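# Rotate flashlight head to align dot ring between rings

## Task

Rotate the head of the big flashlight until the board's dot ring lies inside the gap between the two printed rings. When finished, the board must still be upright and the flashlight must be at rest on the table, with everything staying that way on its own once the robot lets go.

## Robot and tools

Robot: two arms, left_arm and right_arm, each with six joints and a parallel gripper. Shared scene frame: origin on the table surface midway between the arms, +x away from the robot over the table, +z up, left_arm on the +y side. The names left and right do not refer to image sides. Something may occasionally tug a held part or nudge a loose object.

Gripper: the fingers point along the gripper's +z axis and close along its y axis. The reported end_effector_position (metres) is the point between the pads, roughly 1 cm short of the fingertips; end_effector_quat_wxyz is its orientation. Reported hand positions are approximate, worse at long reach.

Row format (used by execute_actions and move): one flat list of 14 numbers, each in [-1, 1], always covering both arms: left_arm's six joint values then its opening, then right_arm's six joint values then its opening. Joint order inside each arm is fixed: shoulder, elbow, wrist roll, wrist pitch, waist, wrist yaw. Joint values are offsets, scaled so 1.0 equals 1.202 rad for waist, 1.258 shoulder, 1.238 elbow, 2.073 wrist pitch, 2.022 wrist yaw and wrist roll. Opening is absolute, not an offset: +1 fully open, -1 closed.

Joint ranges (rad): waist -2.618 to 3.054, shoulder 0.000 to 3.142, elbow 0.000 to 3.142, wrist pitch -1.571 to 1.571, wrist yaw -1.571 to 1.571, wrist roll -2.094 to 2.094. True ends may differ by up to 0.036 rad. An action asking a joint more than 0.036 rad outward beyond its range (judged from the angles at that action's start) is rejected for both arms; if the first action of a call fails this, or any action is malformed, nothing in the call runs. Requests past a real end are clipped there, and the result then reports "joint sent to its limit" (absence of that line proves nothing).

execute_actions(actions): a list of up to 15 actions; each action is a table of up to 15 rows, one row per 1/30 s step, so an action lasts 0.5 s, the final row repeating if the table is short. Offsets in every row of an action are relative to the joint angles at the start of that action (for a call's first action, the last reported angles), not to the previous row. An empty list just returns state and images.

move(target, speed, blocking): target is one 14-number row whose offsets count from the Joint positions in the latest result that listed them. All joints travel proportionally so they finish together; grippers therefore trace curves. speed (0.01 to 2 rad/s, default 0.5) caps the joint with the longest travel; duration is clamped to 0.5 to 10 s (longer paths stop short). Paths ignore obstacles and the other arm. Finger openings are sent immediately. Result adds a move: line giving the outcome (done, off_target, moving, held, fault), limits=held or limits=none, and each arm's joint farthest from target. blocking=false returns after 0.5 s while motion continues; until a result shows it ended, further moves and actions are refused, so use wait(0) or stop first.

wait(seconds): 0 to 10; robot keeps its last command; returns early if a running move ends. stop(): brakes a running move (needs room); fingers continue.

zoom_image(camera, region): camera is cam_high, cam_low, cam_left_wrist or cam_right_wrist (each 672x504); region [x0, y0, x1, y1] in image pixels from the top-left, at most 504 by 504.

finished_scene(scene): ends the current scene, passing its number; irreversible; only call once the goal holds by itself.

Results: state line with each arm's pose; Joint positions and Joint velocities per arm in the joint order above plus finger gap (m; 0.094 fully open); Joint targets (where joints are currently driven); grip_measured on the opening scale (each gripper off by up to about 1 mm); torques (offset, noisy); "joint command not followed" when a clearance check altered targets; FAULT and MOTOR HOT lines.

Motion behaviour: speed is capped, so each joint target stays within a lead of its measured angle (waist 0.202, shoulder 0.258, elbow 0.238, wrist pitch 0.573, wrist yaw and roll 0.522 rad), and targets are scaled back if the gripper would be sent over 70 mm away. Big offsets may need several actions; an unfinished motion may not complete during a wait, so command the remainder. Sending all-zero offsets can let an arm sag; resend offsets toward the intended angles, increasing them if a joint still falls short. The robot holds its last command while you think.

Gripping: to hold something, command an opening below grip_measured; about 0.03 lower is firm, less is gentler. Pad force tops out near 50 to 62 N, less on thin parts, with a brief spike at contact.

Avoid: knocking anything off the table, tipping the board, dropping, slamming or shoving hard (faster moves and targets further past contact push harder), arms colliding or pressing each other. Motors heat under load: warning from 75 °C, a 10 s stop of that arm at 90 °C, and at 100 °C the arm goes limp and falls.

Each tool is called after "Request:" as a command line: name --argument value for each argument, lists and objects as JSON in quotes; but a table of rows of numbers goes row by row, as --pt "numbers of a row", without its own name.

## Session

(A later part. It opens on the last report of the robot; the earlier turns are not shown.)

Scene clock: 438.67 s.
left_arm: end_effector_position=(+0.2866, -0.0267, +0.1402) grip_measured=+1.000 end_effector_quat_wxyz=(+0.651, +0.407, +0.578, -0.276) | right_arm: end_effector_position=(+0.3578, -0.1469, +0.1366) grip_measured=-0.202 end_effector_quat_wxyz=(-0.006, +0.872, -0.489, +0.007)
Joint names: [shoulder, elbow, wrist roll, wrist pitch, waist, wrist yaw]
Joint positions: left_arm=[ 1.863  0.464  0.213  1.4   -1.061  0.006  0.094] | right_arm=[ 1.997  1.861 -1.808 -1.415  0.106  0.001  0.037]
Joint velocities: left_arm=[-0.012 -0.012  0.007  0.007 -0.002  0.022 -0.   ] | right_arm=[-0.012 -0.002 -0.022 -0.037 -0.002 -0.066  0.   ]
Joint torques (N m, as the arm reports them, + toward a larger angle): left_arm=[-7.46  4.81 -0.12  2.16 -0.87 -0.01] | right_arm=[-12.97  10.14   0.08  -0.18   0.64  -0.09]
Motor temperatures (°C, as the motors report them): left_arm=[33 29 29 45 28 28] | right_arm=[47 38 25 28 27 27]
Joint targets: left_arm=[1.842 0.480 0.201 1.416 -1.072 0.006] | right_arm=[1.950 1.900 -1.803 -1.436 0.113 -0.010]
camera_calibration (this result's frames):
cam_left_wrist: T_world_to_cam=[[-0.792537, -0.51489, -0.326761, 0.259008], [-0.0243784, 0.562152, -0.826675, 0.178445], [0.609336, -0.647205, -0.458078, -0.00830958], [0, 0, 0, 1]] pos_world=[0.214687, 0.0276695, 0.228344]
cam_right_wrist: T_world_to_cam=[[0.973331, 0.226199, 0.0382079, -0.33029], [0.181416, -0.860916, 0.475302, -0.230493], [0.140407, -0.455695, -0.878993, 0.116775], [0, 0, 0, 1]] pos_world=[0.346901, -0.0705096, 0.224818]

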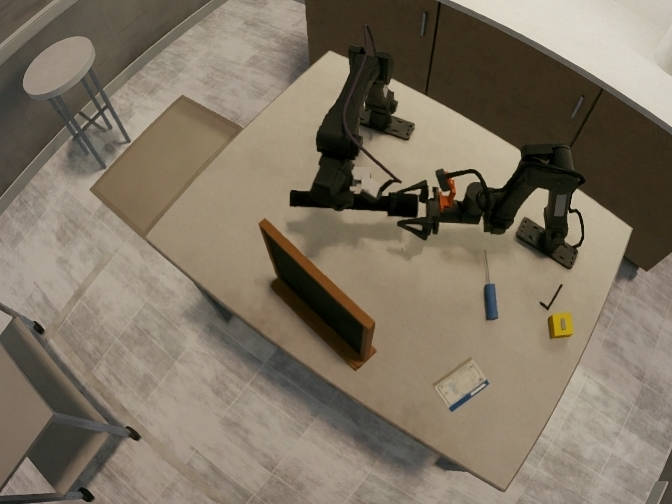

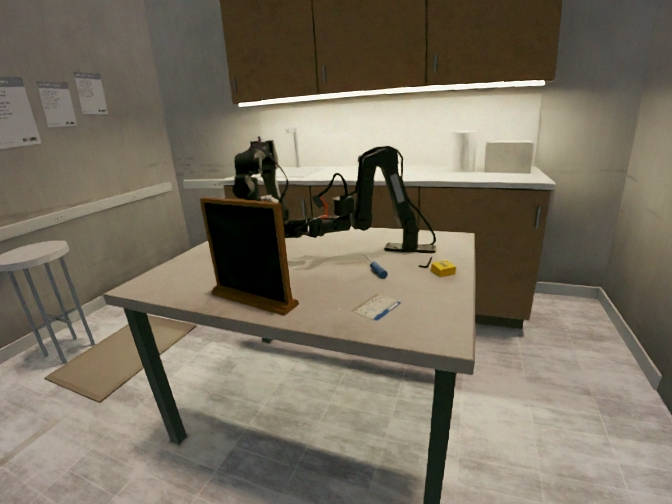

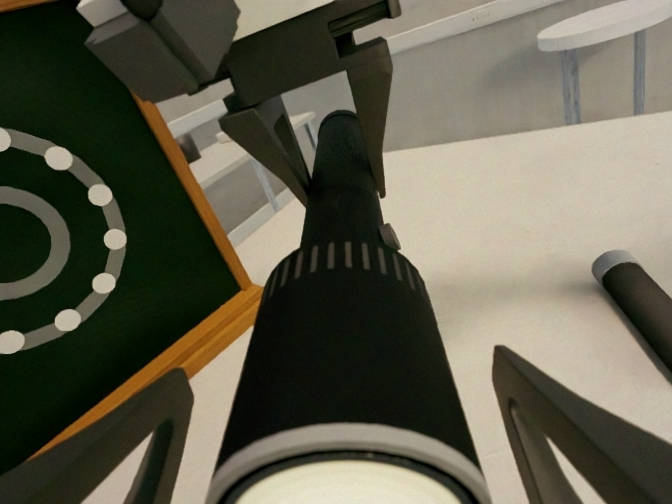

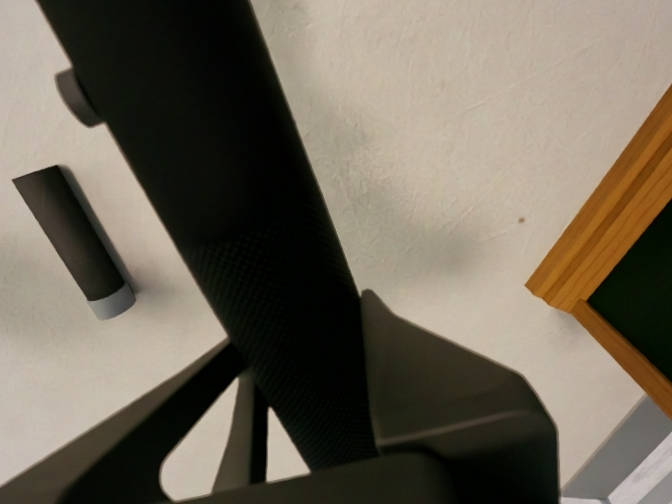

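Request:
execute_actions --actions '[[[-0.018,0.016,0.02,0.004,-0.009,0,1,-0.037,0.032,0.003,-0.010,0.006,-0.005,-0.27],[-0.020,0.020,0.05,0,-0.009,0,1,-0.037,0.032,0.003,-0.010,0.006,-0.005,-0.27],[-0.022,0.025,0.08,-0.004,-0.009,0,1,-0.037,0.032,0.003,-0.010,0.006,-0.005,-0.27],[-0.024,0.030,0.11,-0.008,-0.009,0,1,-0.037,0.032,0.003,-0.010,0.006,-0.005,-0.27],[-0.026,0.035,0.14,-0.012,-0.009,0,1,-0.037,0.032,0.003,-0.010,0.006,-0.005,-0.27],[-0.028,0.040,0.17,-0.016,-0.009,0,1,-0.037,0.032,0.003,-0.010,0.006,-0.005,-0.27],[-0.030,0.045,0.20,-0.020,-0.009,0,1,-0.037,0.032,0.003,-0.010,0.006,-0.005,-0.27],[-0.032,0.050,0.23,-0.023,-0.009,0,1,-0.037,0.032,0.003,-0.010,0.006,-0.005,-0.27],[-0.032,0.050,0.26,-0.023,-0.009,0,1,-0.037,0.032,0.003,-0.010,0.006,-0.005,-0.27],[-0.032,0.050,0.29,-0.023,-0.009,0,1,-0.037,0.032,0.003,-0.010,0.006,-0.005,-0.27],[-0.032,0.050,0.32,-0.023,-0.009,0,1,-0.037,0.032,0.003,-0.010,0.006,-0.005,-0.27],[-0.032,0.050,0.35,-0.023,-0.009,0,1,-0.037,0.032,0.003,-0.010,0.006,-0.005,-0.27],[-0.032,0.050,0.39,-0.023,-0.009,0,1,-0.037,0.032,0.003,-0.010,0.006,-0.005,-0.27],[-0.032,0.050,0.43,-0.023,-0.009,0,1,-0.037,0.032,0.003,-0.010,0.006,-0.005,-0.27],[-0.032,0.050,0.47,-0.023,-0.009,0,1,-0.037,0.032,0.003,-0.010,0.006,-0.005,-0.27]]]'

Request:
wait --seconds 0.5

Scene clock: 463.60 s.
left_arm: end_effector_position=(+0.2910, -0.0337, +0.1549) grip_measured=+1.000 end_effector_quat_wxyz=(+0.715, +0.564, +0.410, -0.052) | right_arm: end_effector_position=(+0.3578, -0.1471, +0.1366) grip_measured=-0.202 end_effector_quat_wxyz=(-0.006, +0.872, -0.490, +0.007)
Joint names: [shoulder, elbow, wrist roll, wrist pitch, waist, wrist yaw]
Joint positions: left_arm=[ 1.843  0.503  0.87   1.367 -1.061  0.006  0.094] | right_arm=[ 1.997  1.861 -1.807 -1.415  0.106  0.002  0.037]
Joint velocities: left_arm=[-0.017  0.007  2.    -0.066  0.007 -0.007  0.   ] | right_arm=[-0.022 -0.002 -0.007 -0.037 -0.007 -0.007 -0.002]
Joint torques (N m, as the arm reports them, + toward a larger angle): left_arm=[-7.41  5.44  0.    1.87 -0.78  0.  ] | right_arm=[-12.83  10.28   0.06  -0.19   0.61  -0.08]
Motor temperatures (°C, as the motors report them): left_arm=[33 29 29 44 28 28] | right_arm=[48 39 25 28 27 27]
Joint targets: left_arm=[1.823 0.526 1.164 1.352 -1.072 0.006] | right_arm=[1.951 1.900 -1.802 -1.436 0.113 -0.009]
camera_calibration (this result's frames):
cam_left_wrist: T_world_to_cam=[[-0.444548, -0.325192, -0.834642, 0.247468], [0.362273, 0.786901, -0.499545, 0.0389772], [0.819229, -0.52444, -0.232007, -0.100767], [0, 0, 0, 1]] pos_world=[0.178442, -0.00304258, 0.20264]
cam_right_wrist: T_world_to_cam=[[0.973498, 0.22547, 0.0382713, -0.330477], [0.180638, -0.860718, 0.475957, -0.230393], [0.140255, -0.45643, -0.878635, 0.116608], [0, 0, 0, 1]] pos_world=[0.346982, -0.0705678, 0.224761]

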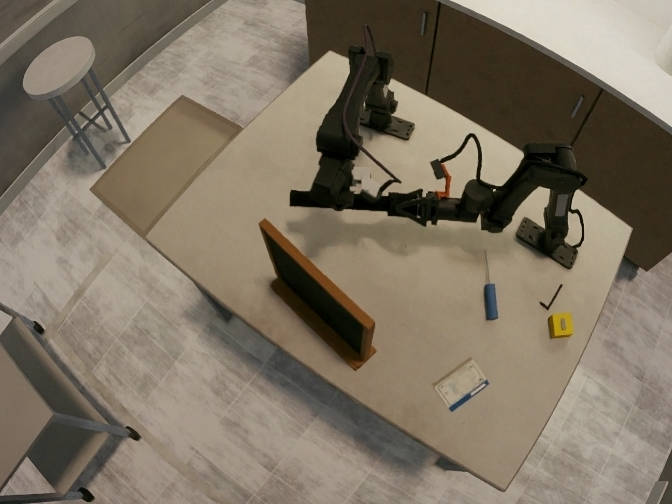

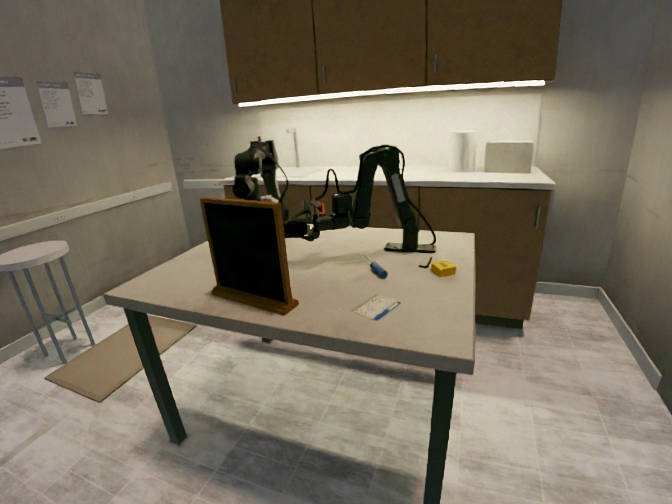

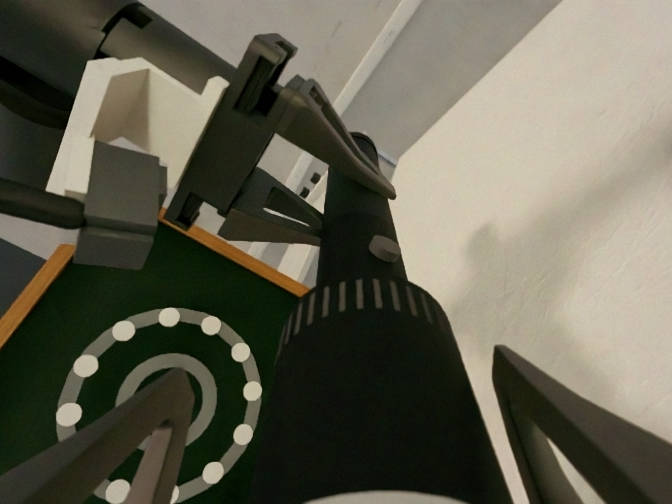

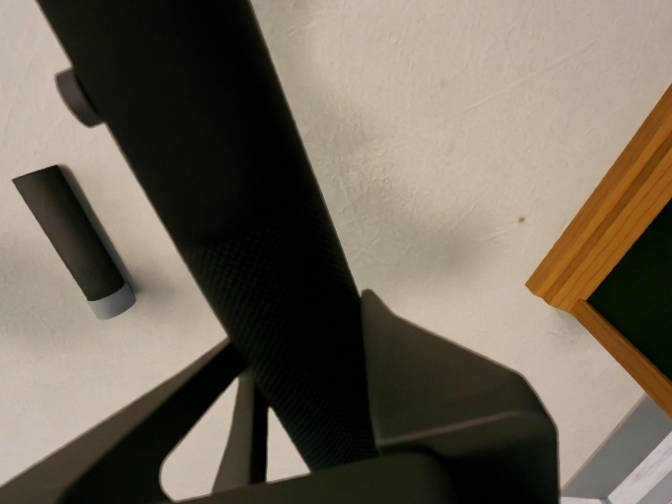

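Scene clock: 464.10 s.
left_arm: end_effector_position=(+0.2911, -0.0338, +0.1528) grip_measured=+1.000 end_effector_quat_wxyz=(+0.712, +0.619, +0.328, +0.049) | right_arm: end_effector_position=(+0.3578, -0.1471, +0.1366) grip_measured=-0.202 end_effector_quat_wxyz=(-0.006, +0.872, -0.490, +0.007)
Joint names: [shoulder, elbow, wrist roll, wrist pitch, waist, wrist yaw]
Joint positions: left_arm=[ 1.843  0.503  1.152  1.359 -1.061  0.006  0.094] | right_arm=[ 1.997  1.861 -1.807 -1.415  0.106  0.002  0.037]
Joint velocities: left_arm=[-0.012  0.012  0.125 -0.066  0.017 -0.081 -0.   ] | right_arm=[-0.022 -0.017 -0.037  0.007 -0.002 -0.037  0.   ]
Joint torques (N m, as the arm reports them, + toward a larger angle): left_arm=[-7.53  5.57  0.03  1.87 -0.73 -0.02] | right_arm=[-12.89  10.25   0.09  -0.17   0.71  -0.08]
Motor temperatures (°C, as the motors report them): left_arm=[33 29 29 44 28 28] | right_arm=[48 39 25 28 27 27]
Joint targets: left_arm=[1.823 0.526 1.164 1.352 -1.072 0.006] | right_arm=[1.951 1.900 -1.802 -1.436 0.113 -0.009]
wait: 0.50 s; no rest
camera_calibration (this result's frames):
cam_left_wrist: T_world_to_cam=[[-0.231317, -0.186999, -0.954738, 0.206676], [0.448534, 0.850335, -0.275223, -0.0192853], [0.863313, -0.491895, -0.112821, -0.131236], [0, 0, 0, 1]] pos_world=[0.169755, -0.00950691, 0.177208]
cam_right_wrist: T_world_to_cam=[[0.973498, 0.22547, 0.0382713, -0.330477], [0.180638, -0.860718, 0.475957, -0.230393], [0.140255, -0.45643, -0.878635, 0.116608], [0, 0, 0, 1]] pos_world=[0.346982, -0.0705678, 0.224761]

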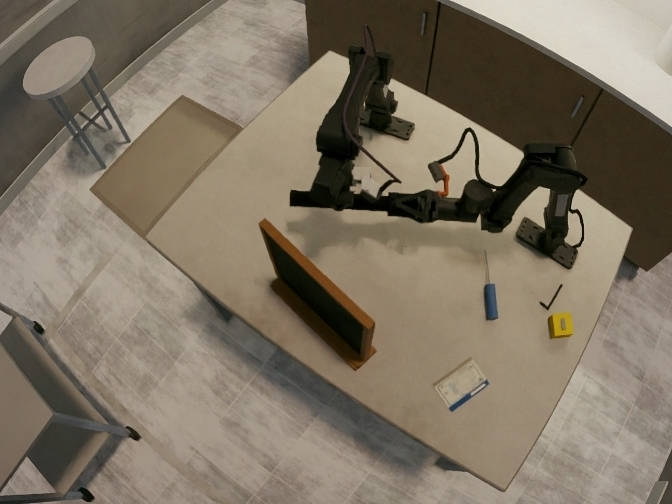

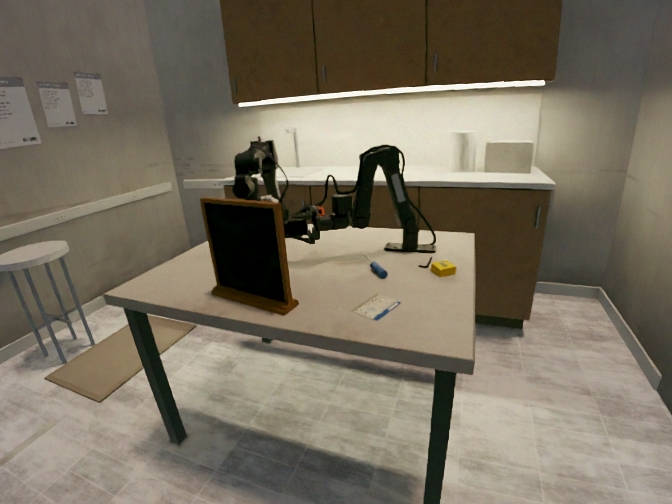

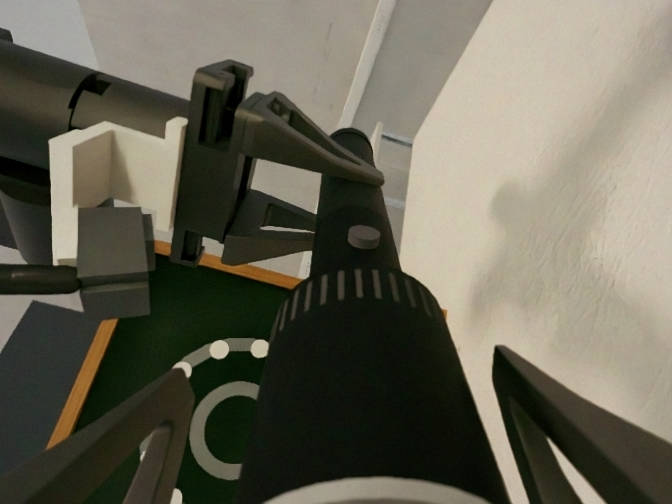

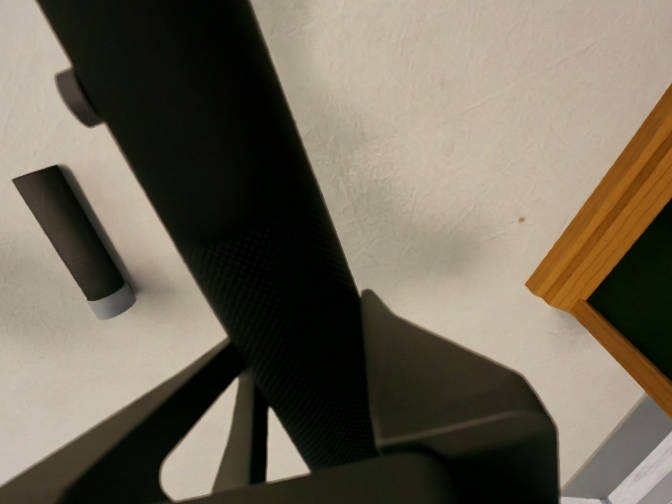

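Request:
execute_actions --actions '[[[-0.016,0.019,0.006,-0.006,-0.009,0,0.9,-0.037,0.032,0.003,-0.010,0.006,-0.005,-0.27],[-0.016,0.019,0.006,-0.009,-0.009,0,0.8,-0.037,0.032,0.003,-0.010,0.006,-0.005,-0.27],[-0.016,0.019,0.006,-0.012,-0.009,0,0.7,-0.037,0.032,0.003,-0.010,0.006,-0.005,-0.27],[-0.016,0.019,0.006,-0.014,-0.009,0,0.6,-0.037,0.032,0.003,-0.010,0.006,-0.005,-0.27],[-0.016,0.019,0.006,-0.014,-0.009,0,0.5,-0.037,0.032,0.003,-0.010,0.006,-0.005,-0.27],[-0.016,0.019,0.006,-0.014,-0.009,0,0.45,-0.037,0.032,0.003,-0.010,0.006,-0.005,-0.27]]]'

Request:
wait --seconds 0.4

Scene clock: 473.53 s.
left_arm: end_effector_position=(+0.2911, -0.0338, +0.1476) grip_measured=+0.453 end_effector_quat_wxyz=(+0.704, +0.627, +0.329, +0.052) | right_arm: end_effector_position=(+0.3578, -0.1472, +0.1366) grip_measured=-0.202 end_effector_quat_wxyz=(-0.006, +0.872, -0.490, +0.007)
Joint names: [shoulder, elbow, wrist roll, wrist pitch, waist, wrist yaw]
Joint positions: left_arm=[ 1.843  0.503  1.162  1.338 -1.061  0.006  0.068] | right_arm=[ 1.997  1.861 -1.807 -1.415  0.106  0.003  0.037]
Joint velocities: left_arm=[ 0.007 -0.012 -0.022  0.051 -0.012 -0.066  0.   ] | right_arm=[-0.002 -0.007 -0.022 -0.022  0.002 -0.022  0.   ]
Joint torques (N m, as the arm reports them, + toward a larger angle): left_arm=[-7.49  5.63  0.01  1.9  -0.78 -0.01] | right_arm=[-12.83  10.21   0.06  -0.17   0.62  -0.08]
Motor temperatures (°C, as the motors report them): left_arm=[33 29 29 44 28 28] | right_arm=[48 39 25 28 27 27]
Joint targets: left_arm=[1.823 0.526 1.164 1.330 -1.072 0.006] | right_arm=[1.951 1.900 -1.801 -1.436 0.113 -0.008]
camera_calibration (this result's frames):
cam_left_wrist: T_world_to_cam=[[-0.233633, -0.164836, -0.958251, 0.203637], [0.447813, 0.85654, -0.256522, -0.0230424], [0.863064, -0.489049, -0.1263, -0.1297], [0, 0, 0, 1]] pos_world=[0.169835, -0.0101264, 0.172843]
cam_right_wrist: T_world_to_cam=[[0.973664, 0.224741, 0.0383357, -0.330664], [0.179859, -0.860519, 0.476611, -0.230294], [0.140103, -0.457164, -0.878278, 0.116441], [0, 0, 0, 1]] pos_world=[0.347062, -0.0706261, 0.224704]

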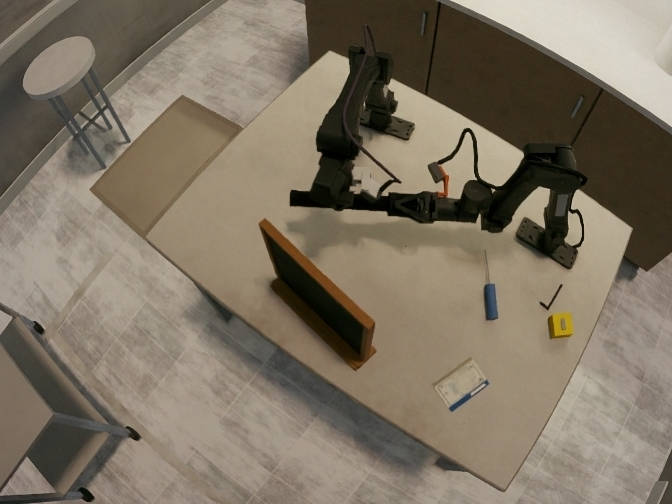

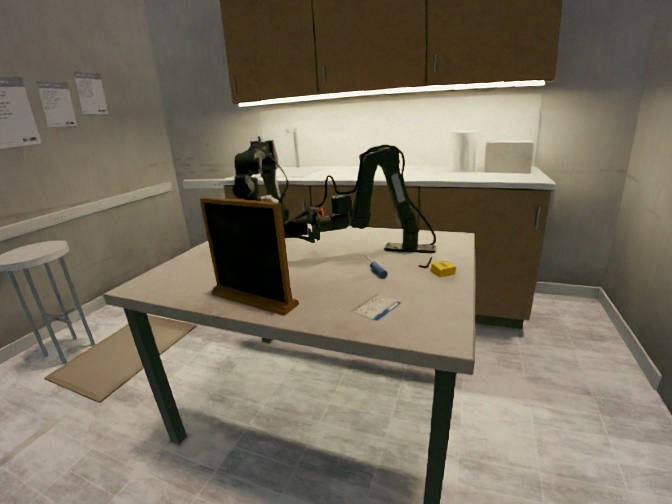

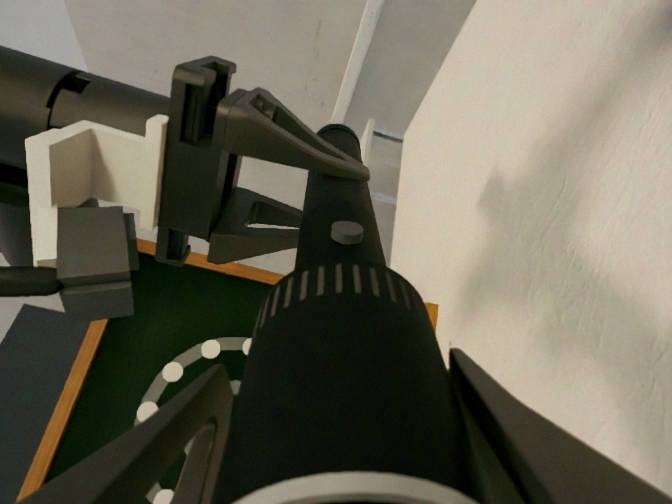

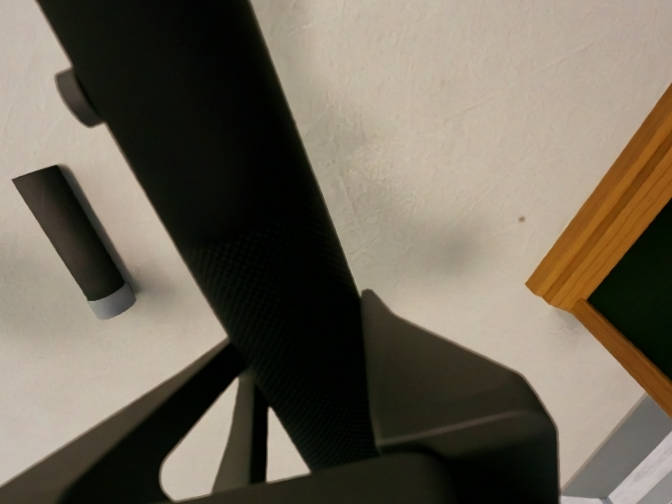

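Scene clock: 473.93 s.
left_arm: end_effector_position=(+0.2911, -0.0338, +0.1474) grip_measured=+0.453 end_effector_quat_wxyz=(+0.704, +0.627, +0.329, +0.052) | right_arm: end_effector_position=(+0.3578, -0.1472, +0.1366) grip_measured=-0.202 end_effector_quat_wxyz=(-0.006, +0.872, -0.490, +0.007)
Joint names: [shoulder, elbow, wrist roll, wrist pitch, waist, wrist yaw]
Joint positions: left_arm=[ 1.843  0.503  1.162  1.337 -1.061  0.006  0.068] | right_arm=[ 1.997  1.861 -1.806 -1.415  0.106  0.003  0.037]
Joint velocities: left_arm=[-0.002 -0.012  0.007 -0.037  0.002  0.066  0.001] | right_arm=[ 0.002 -0.007 -0.022 -0.066 -0.007  0.037  0.001]
Joint torques (N m, as the arm reports them, + toward a larger angle): left_arm=[-7.53  5.58  0.    1.88 -0.77 -0.01] | right_arm=[-12.96  10.09   0.06  -0.16   0.7   -0.11]
Motor temperatures (°C, as the motors report them): left_arm=[33 29 29 44 28 28] | right_arm=[48 39 25 28 27 27]
Joint targets: left_arm=[1.823 0.526 1.164 1.330 -1.072 0.006] | right_arm=[1.951 1.900 -1.801 -1.436 0.113 -0.008]
wait: 0.40 s; at rest by 0.17 s
camera_calibration (this result's frames):
cam_left_wrist: T_world_to_cam=[[-0.234023, -0.164218, -0.958262, 0.203591], [0.447708, 0.856705, -0.256151, -0.0231101], [0.863013, -0.488967, -0.126967, -0.129608], [0, 0, 0, 1]] pos_world=[0.169845, -0.0101421, 0.172718]
cam_right_wrist: T_world_to_cam=[[0.97375, 0.224369, 0.0383361, -0.330749], [0.179531, -0.860591, 0.476605, -0.230186], [0.139927, -0.457212, -0.878281, 0.116497], [0, 0, 0, 1]] pos_world=[0.347092, -0.0706226, 0.224705]

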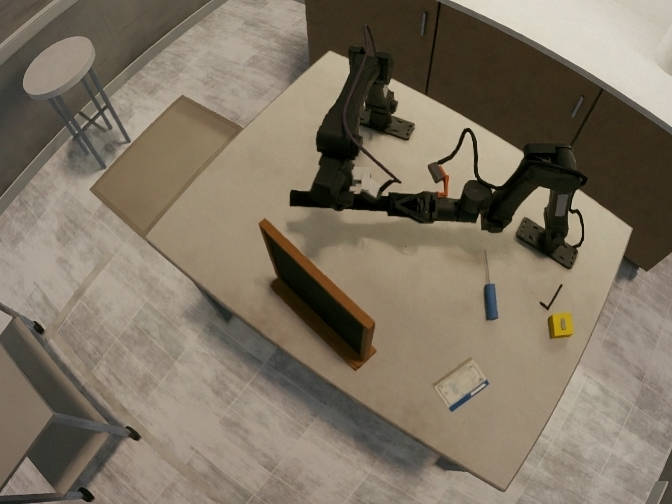

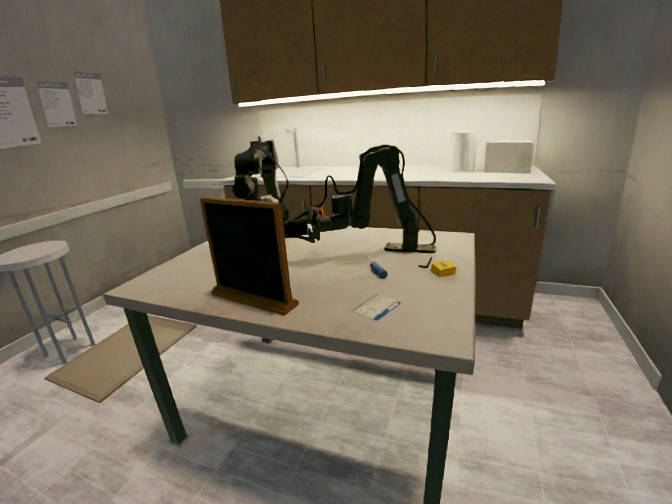

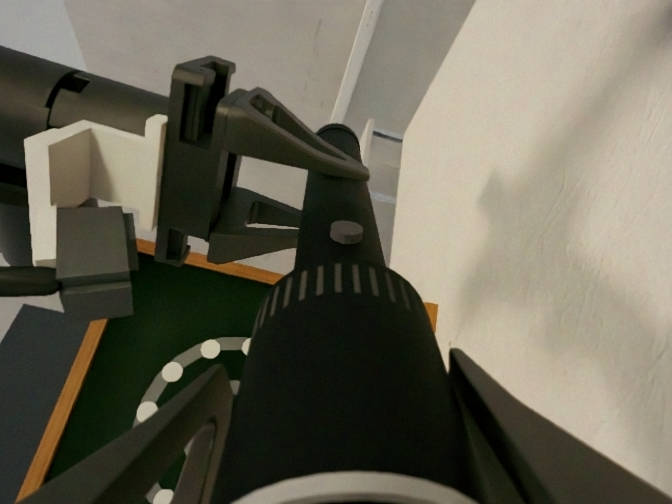

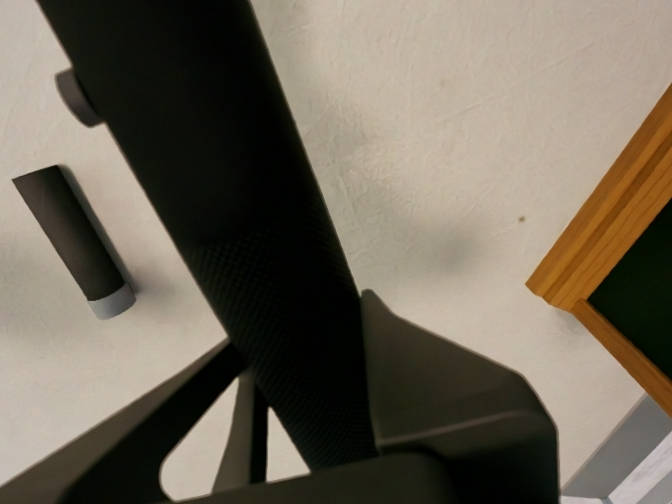

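Well aligned. Close slowly, then twist a little.

Request:
execute_actions --actions '[[[-0.016,0.019,0.001,-0.004,-0.009,0,0.42,-0.037,0.032,0.002,-0.010,0.006,-0.006,-0.27],[-0.016,0.019,0.001,-0.004,-0.009,0,0.39,-0.037,0.032,0.002,-0.010,0.006,-0.006,-0.27],[-0.016,0.019,0.001,-0.004,-0.009,0,0.36,-0.037,0.032,0.002,-0.010,0.006,-0.006,-0.27],[-0.016,0.019,0.001,-0.004,-0.009,0,0.33,-0.037,0.032,0.002,-0.010,0.006,-0.006,-0.27],[-0.016,0.019,0.001,-0.004,-0.009,0,0.30,-0.037,0.032,0.002,-0.010,0.006,-0.006,-0.27],[-0.016,0.019,0.001,-0.004,-0.009,0,0.28,-0.037,0.032,0.002,-0.010,0.006,-0.006,-0.27],[-0.016,0.019,0.001,-0.004,-0.009,0,0.26,-0.037,0.032,0.002,-0.010,0.006,-0.006,-0.27],[-0.016,0.019,0.001,-0.004,-0.009,0,0.24,-0.037,0.032,0.002,-0.010,0.006,-0.006,-0.27],[-0.016,0.019,0.001,-0.004,-0.009,0,0.225,-0.037,0.032,0.002,-0.010,0.006,-0.006,-0.27],[-0.016,0.019,0.001,-0.004,-0.009,0,0.21,-0.037,0.032,0.002,-0.010,0.006,-0.006,-0.27],[-0.016,0.019,0.001,-0.004,-0.009,0,0.20,-0.037,0.032,0.002,-0.010,0.006,-0.006,-0.27],[-0.016,0.019,0.001,-0.004,-0.009,0,0.19,-0.037,0.032,0.002,-0.010,0.006,-0.006,-0.27],[-0.016,0.019,0.001,-0.004,-0.009,0,0.18,-0.037,0.032,0.002,-0.010,0.006,-0.006,-0.27],[-0.016,0.019,0.001,-0.004,-0.009,0,0.17,-0.037,0.032,0.002,-0.010,0.006,-0.006,-0.27],[-0.016,0.019,0.001,-0.004,-0.009,0,0.16,-0.037,0.032,0.002,-0.010,0.006,-0.006,-0.27]],[[-0.016,0.019,-0.01,-0.004,-0.009,0,0.16,-0.037,0.032,0.002,-0.010,0.006,-0.006,-0.27],[-0.016,0.019,-0.02,-0.004,-0.009,0,0.16,-0.037,0.032,0.002,-0.010,0.006,-0.006,-0.27],[-0.016,0.019,-0.03,-0.004,-0.009,0,0.16,-0.037,0.032,0.002,-0.010,0.006,-0.006,-0.27],[-0.016,0.019,-0.04,-0.004,-0.009,0,0.16,-0.037,0.032,0.002,-0.010,0.006,-0.006,-0.27],[-0.016,0.019,-0.055,-0.004,-0.009,0,0.16,-0.037,0.032,0.002,-0.010,0.006,-0.006,-0.27],[-0.016,0.019,-0.07,-0.004,-0.009,0,0.16,-0.037,0.032,0.002,-0.010,0.006,-0.006,-0.27],[-0.016,0.019,-0.085,-0.004,-0.009,0,0.16,-0.037,0.032,0.002,-0.010,0.006,-0.006,-0.27],[-0.016,0.019,-0.10,-0.004,-0.009,0,0.16,-0.037,0.032,0.002,-0.010,0.006,-0.006,-0.27],[-0.016,0.019,-0.115,-0.004,-0.009,0,0.16,-0.037,0.032,0.002,-0.010,0.006,-0.006,-0.27],[-0.016,0.019,-0.13,-0.004,-0.009,0,0.16,-0.037,0.032,0.002,-0.010,0.006,-0.006,-0.27],[-0.016,0.019,-0.14,-0.004,-0.009,0,0.16,-0.037,0.032,0.002,-0.010,0.006,-0.006,-0.27],[-0.016,0.019,-0.15,-0.004,-0.009,0,0.16,-0.037,0.032,0.002,-0.010,0.006,-0.006,-0.27]]]'

Request:
wait --seconds 0.3

Scene clock: 494.70 s.
left_arm: end_effector_position=(+0.2904, -0.0342, +0.1446) grip_measured=+0.197 end_effector_quat_wxyz=(+0.702, +0.591, +0.397, -0.027) | right_arm: end_effector_position=(+0.3573, -0.1473, +0.1366) grip_measured=-0.202 end_effector_quat_wxyz=(-0.005, +0.870, -0.493, +0.006)
Joint names: [shoulder, elbow, wrist roll, wrist pitch, waist, wrist yaw]
Joint positions: left_arm=[ 1.843  0.503  0.941  1.326 -1.061  0.01   0.056] | right_arm=[ 1.997  1.861 -1.8   -1.418  0.106  0.002  0.037]
Joint velocities: left_arm=[ 0.017 -0.002 -0.374 -0.037  0.002 -0.007  0.001] | right_arm=[-0.002  0.007 -0.037 -0.022 -0.012  0.007 -0.001]
Joint torques (N m, as the arm reports them, + toward a larger angle): left_arm=[-7.48  5.58 -0.26  1.88 -0.78 -0.07] | right_arm=[-12.84  10.18   0.05  -0.19   0.7   -0.12]
Motor temperatures (°C, as the motors report them): left_arm=[34 29 29 43 28 28] | right_arm=[48 39 25 28 27 27]
Joint targets: left_arm=[1.823 0.526 0.858 1.321 -1.072 0.006] | right_arm=[1.951 1.900 -1.798 -1.436 0.113 -0.010]
camera_calibration (this result's frames):
cam_left_wrist: T_world_to_cam=[[-0.412843, -0.261935, -0.872325, 0.23691], [0.383075, 0.818987, -0.427216, 0.0190217], [0.826326, -0.510539, -0.237773, -0.103633], [0, 0, 0, 1]] pos_world=[0.176154, -0.00643198, 0.190148]
cam_right_wrist: T_world_to_cam=[[0.975269, 0.218065, 0.0360299, -0.331333], [0.175057, -0.861632, 0.476388, -0.2287], [0.134928, -0.458299, -0.878497, 0.118172], [0, 0, 0, 1]] pos_world=[0.34723, -0.070645, 0.224702]

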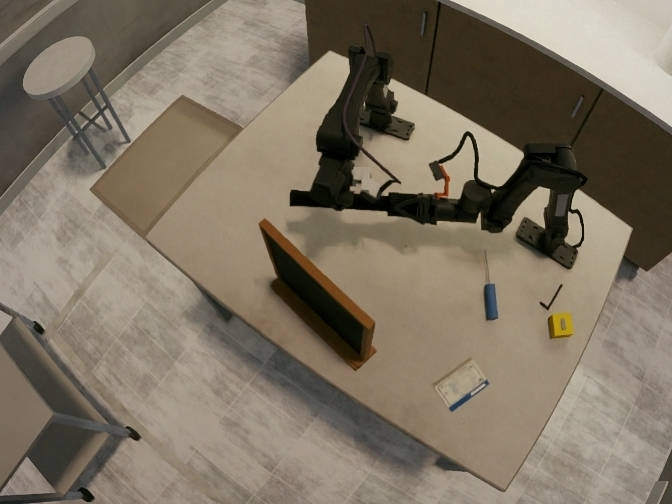

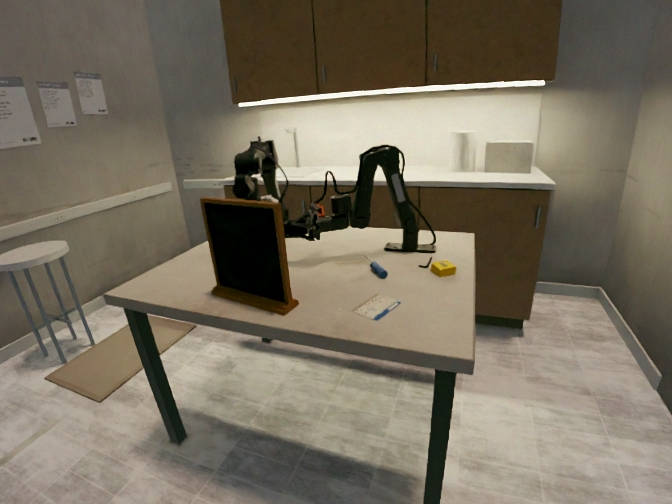

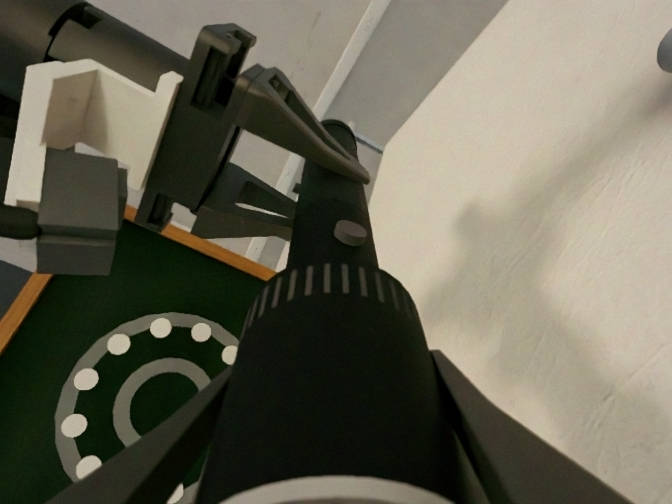

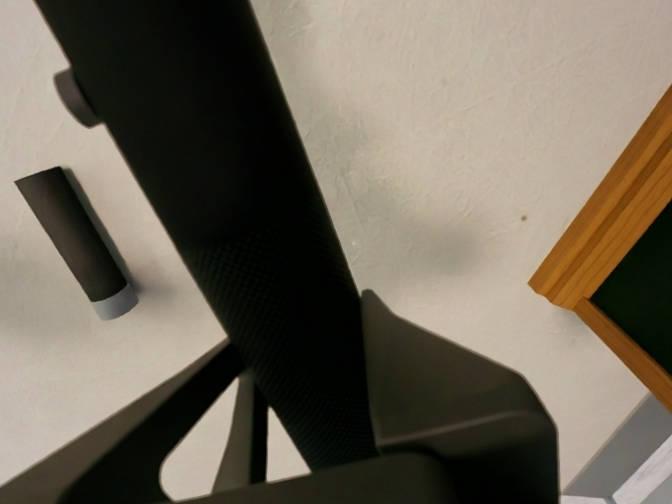

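Scene clock: 495.00 s.
left_arm: end_effector_position=(+0.2903, -0.0343, +0.1445) grip_measured=+0.197 end_effector_quat_wxyz=(+0.701, +0.583, +0.409, -0.043) | right_arm: end_effector_position=(+0.3572, -0.1473, +0.1366) grip_measured=-0.202 end_effector_quat_wxyz=(-0.005, +0.870, -0.493, +0.006)
Joint names: [shoulder, elbow, wrist roll, wrist pitch, waist, wrist yaw]
Joint positions: left_arm=[ 1.843  0.503  0.897  1.326 -1.061  0.011  0.056] | right_arm=[ 1.997  1.861 -1.8   -1.418  0.106  0.002  0.037]
Joint velocities: left_arm=[ 0.002 -0.007 -0.037 -0.007  0.022  0.051  0.   ] | right_arm=[-0.002 -0.007 -0.007 -0.007 -0.017  0.037 -0.   ]
Joint torques (N m, as the arm reports them, + toward a larger angle): left_arm=[-7.43  5.68 -0.25  1.91 -0.73 -0.06] | right_arm=[-12.93  10.22   0.04  -0.15   0.61  -0.1 ]
Motor temperatures (°C, as the motors report them): left_arm=[34 29 29 43 28 28] | right_arm=[48 39 25 28 27 27]
Joint targets: left_arm=[1.823 0.526 0.858 1.321 -1.072 0.006] | right_arm=[1.951 1.900 -1.798 -1.436 0.113 -0.010]
wait: 0.30 s; no rest
camera_calibration (this result's frames):
cam_left_wrist: T_world_to_cam=[[-0.445077, -0.281067, -0.85024, 0.242236], [0.366985, 0.808825, -0.459482, 0.0281207], [0.816841, -0.51653, -0.256842, -0.0982608], [0, 0, 0, 1]] pos_world=[0.177757, -0.00541486, 0.193642]
cam_right_wrist: T_world_to_cam=[[0.975282, 0.218069, 0.0356502, -0.331191], [0.17523, -0.861576, 0.476425, -0.228767], [0.134609, -0.458402, -0.878492, 0.118268], [0, 0, 0, 1]] pos_world=[0.347171, -0.0706638, 0.224695]

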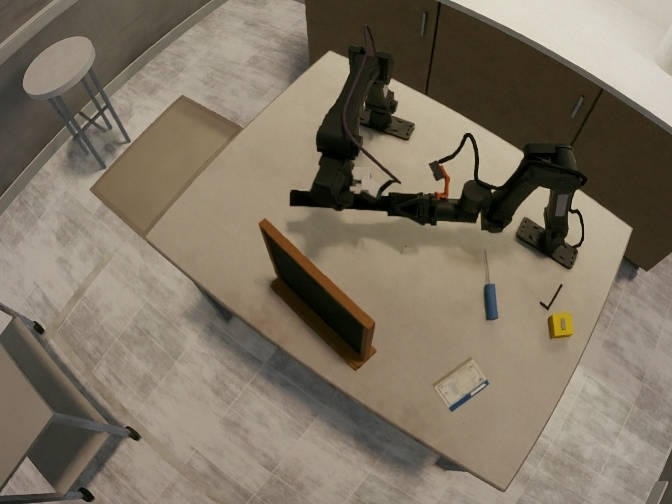

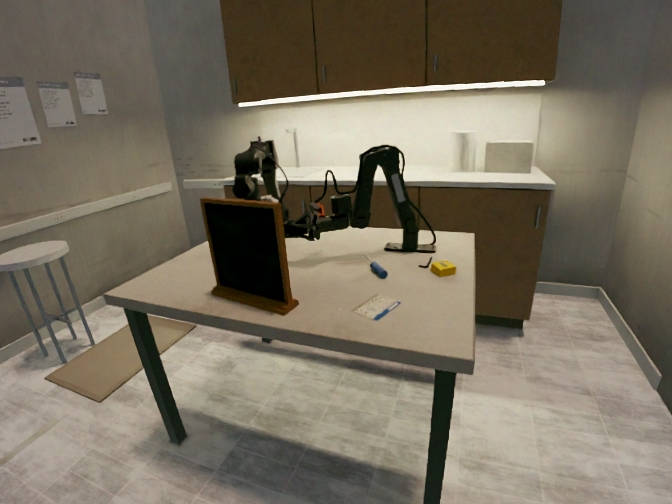

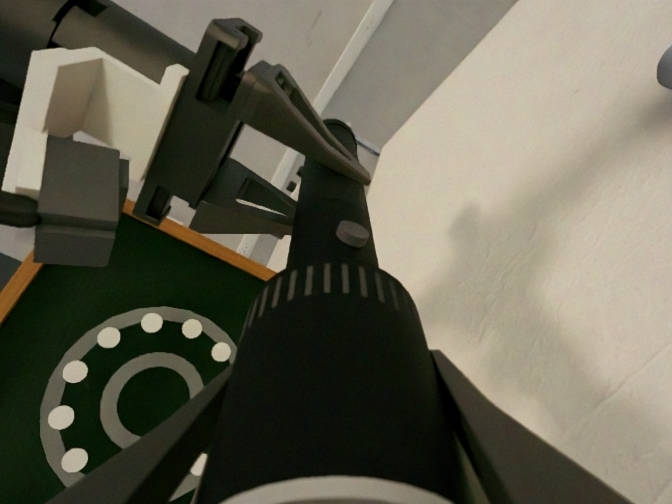

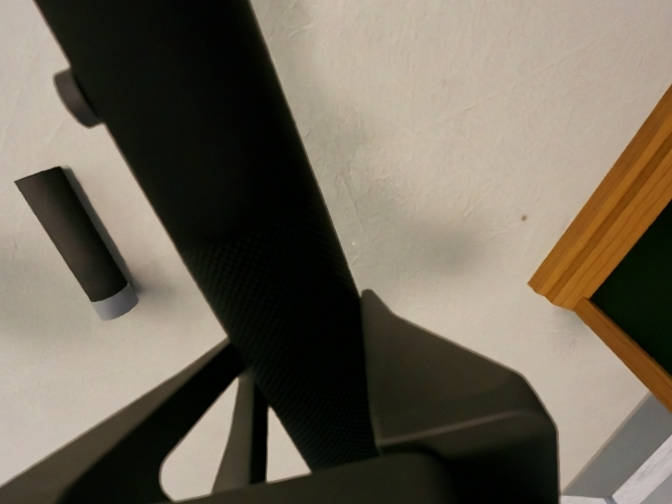

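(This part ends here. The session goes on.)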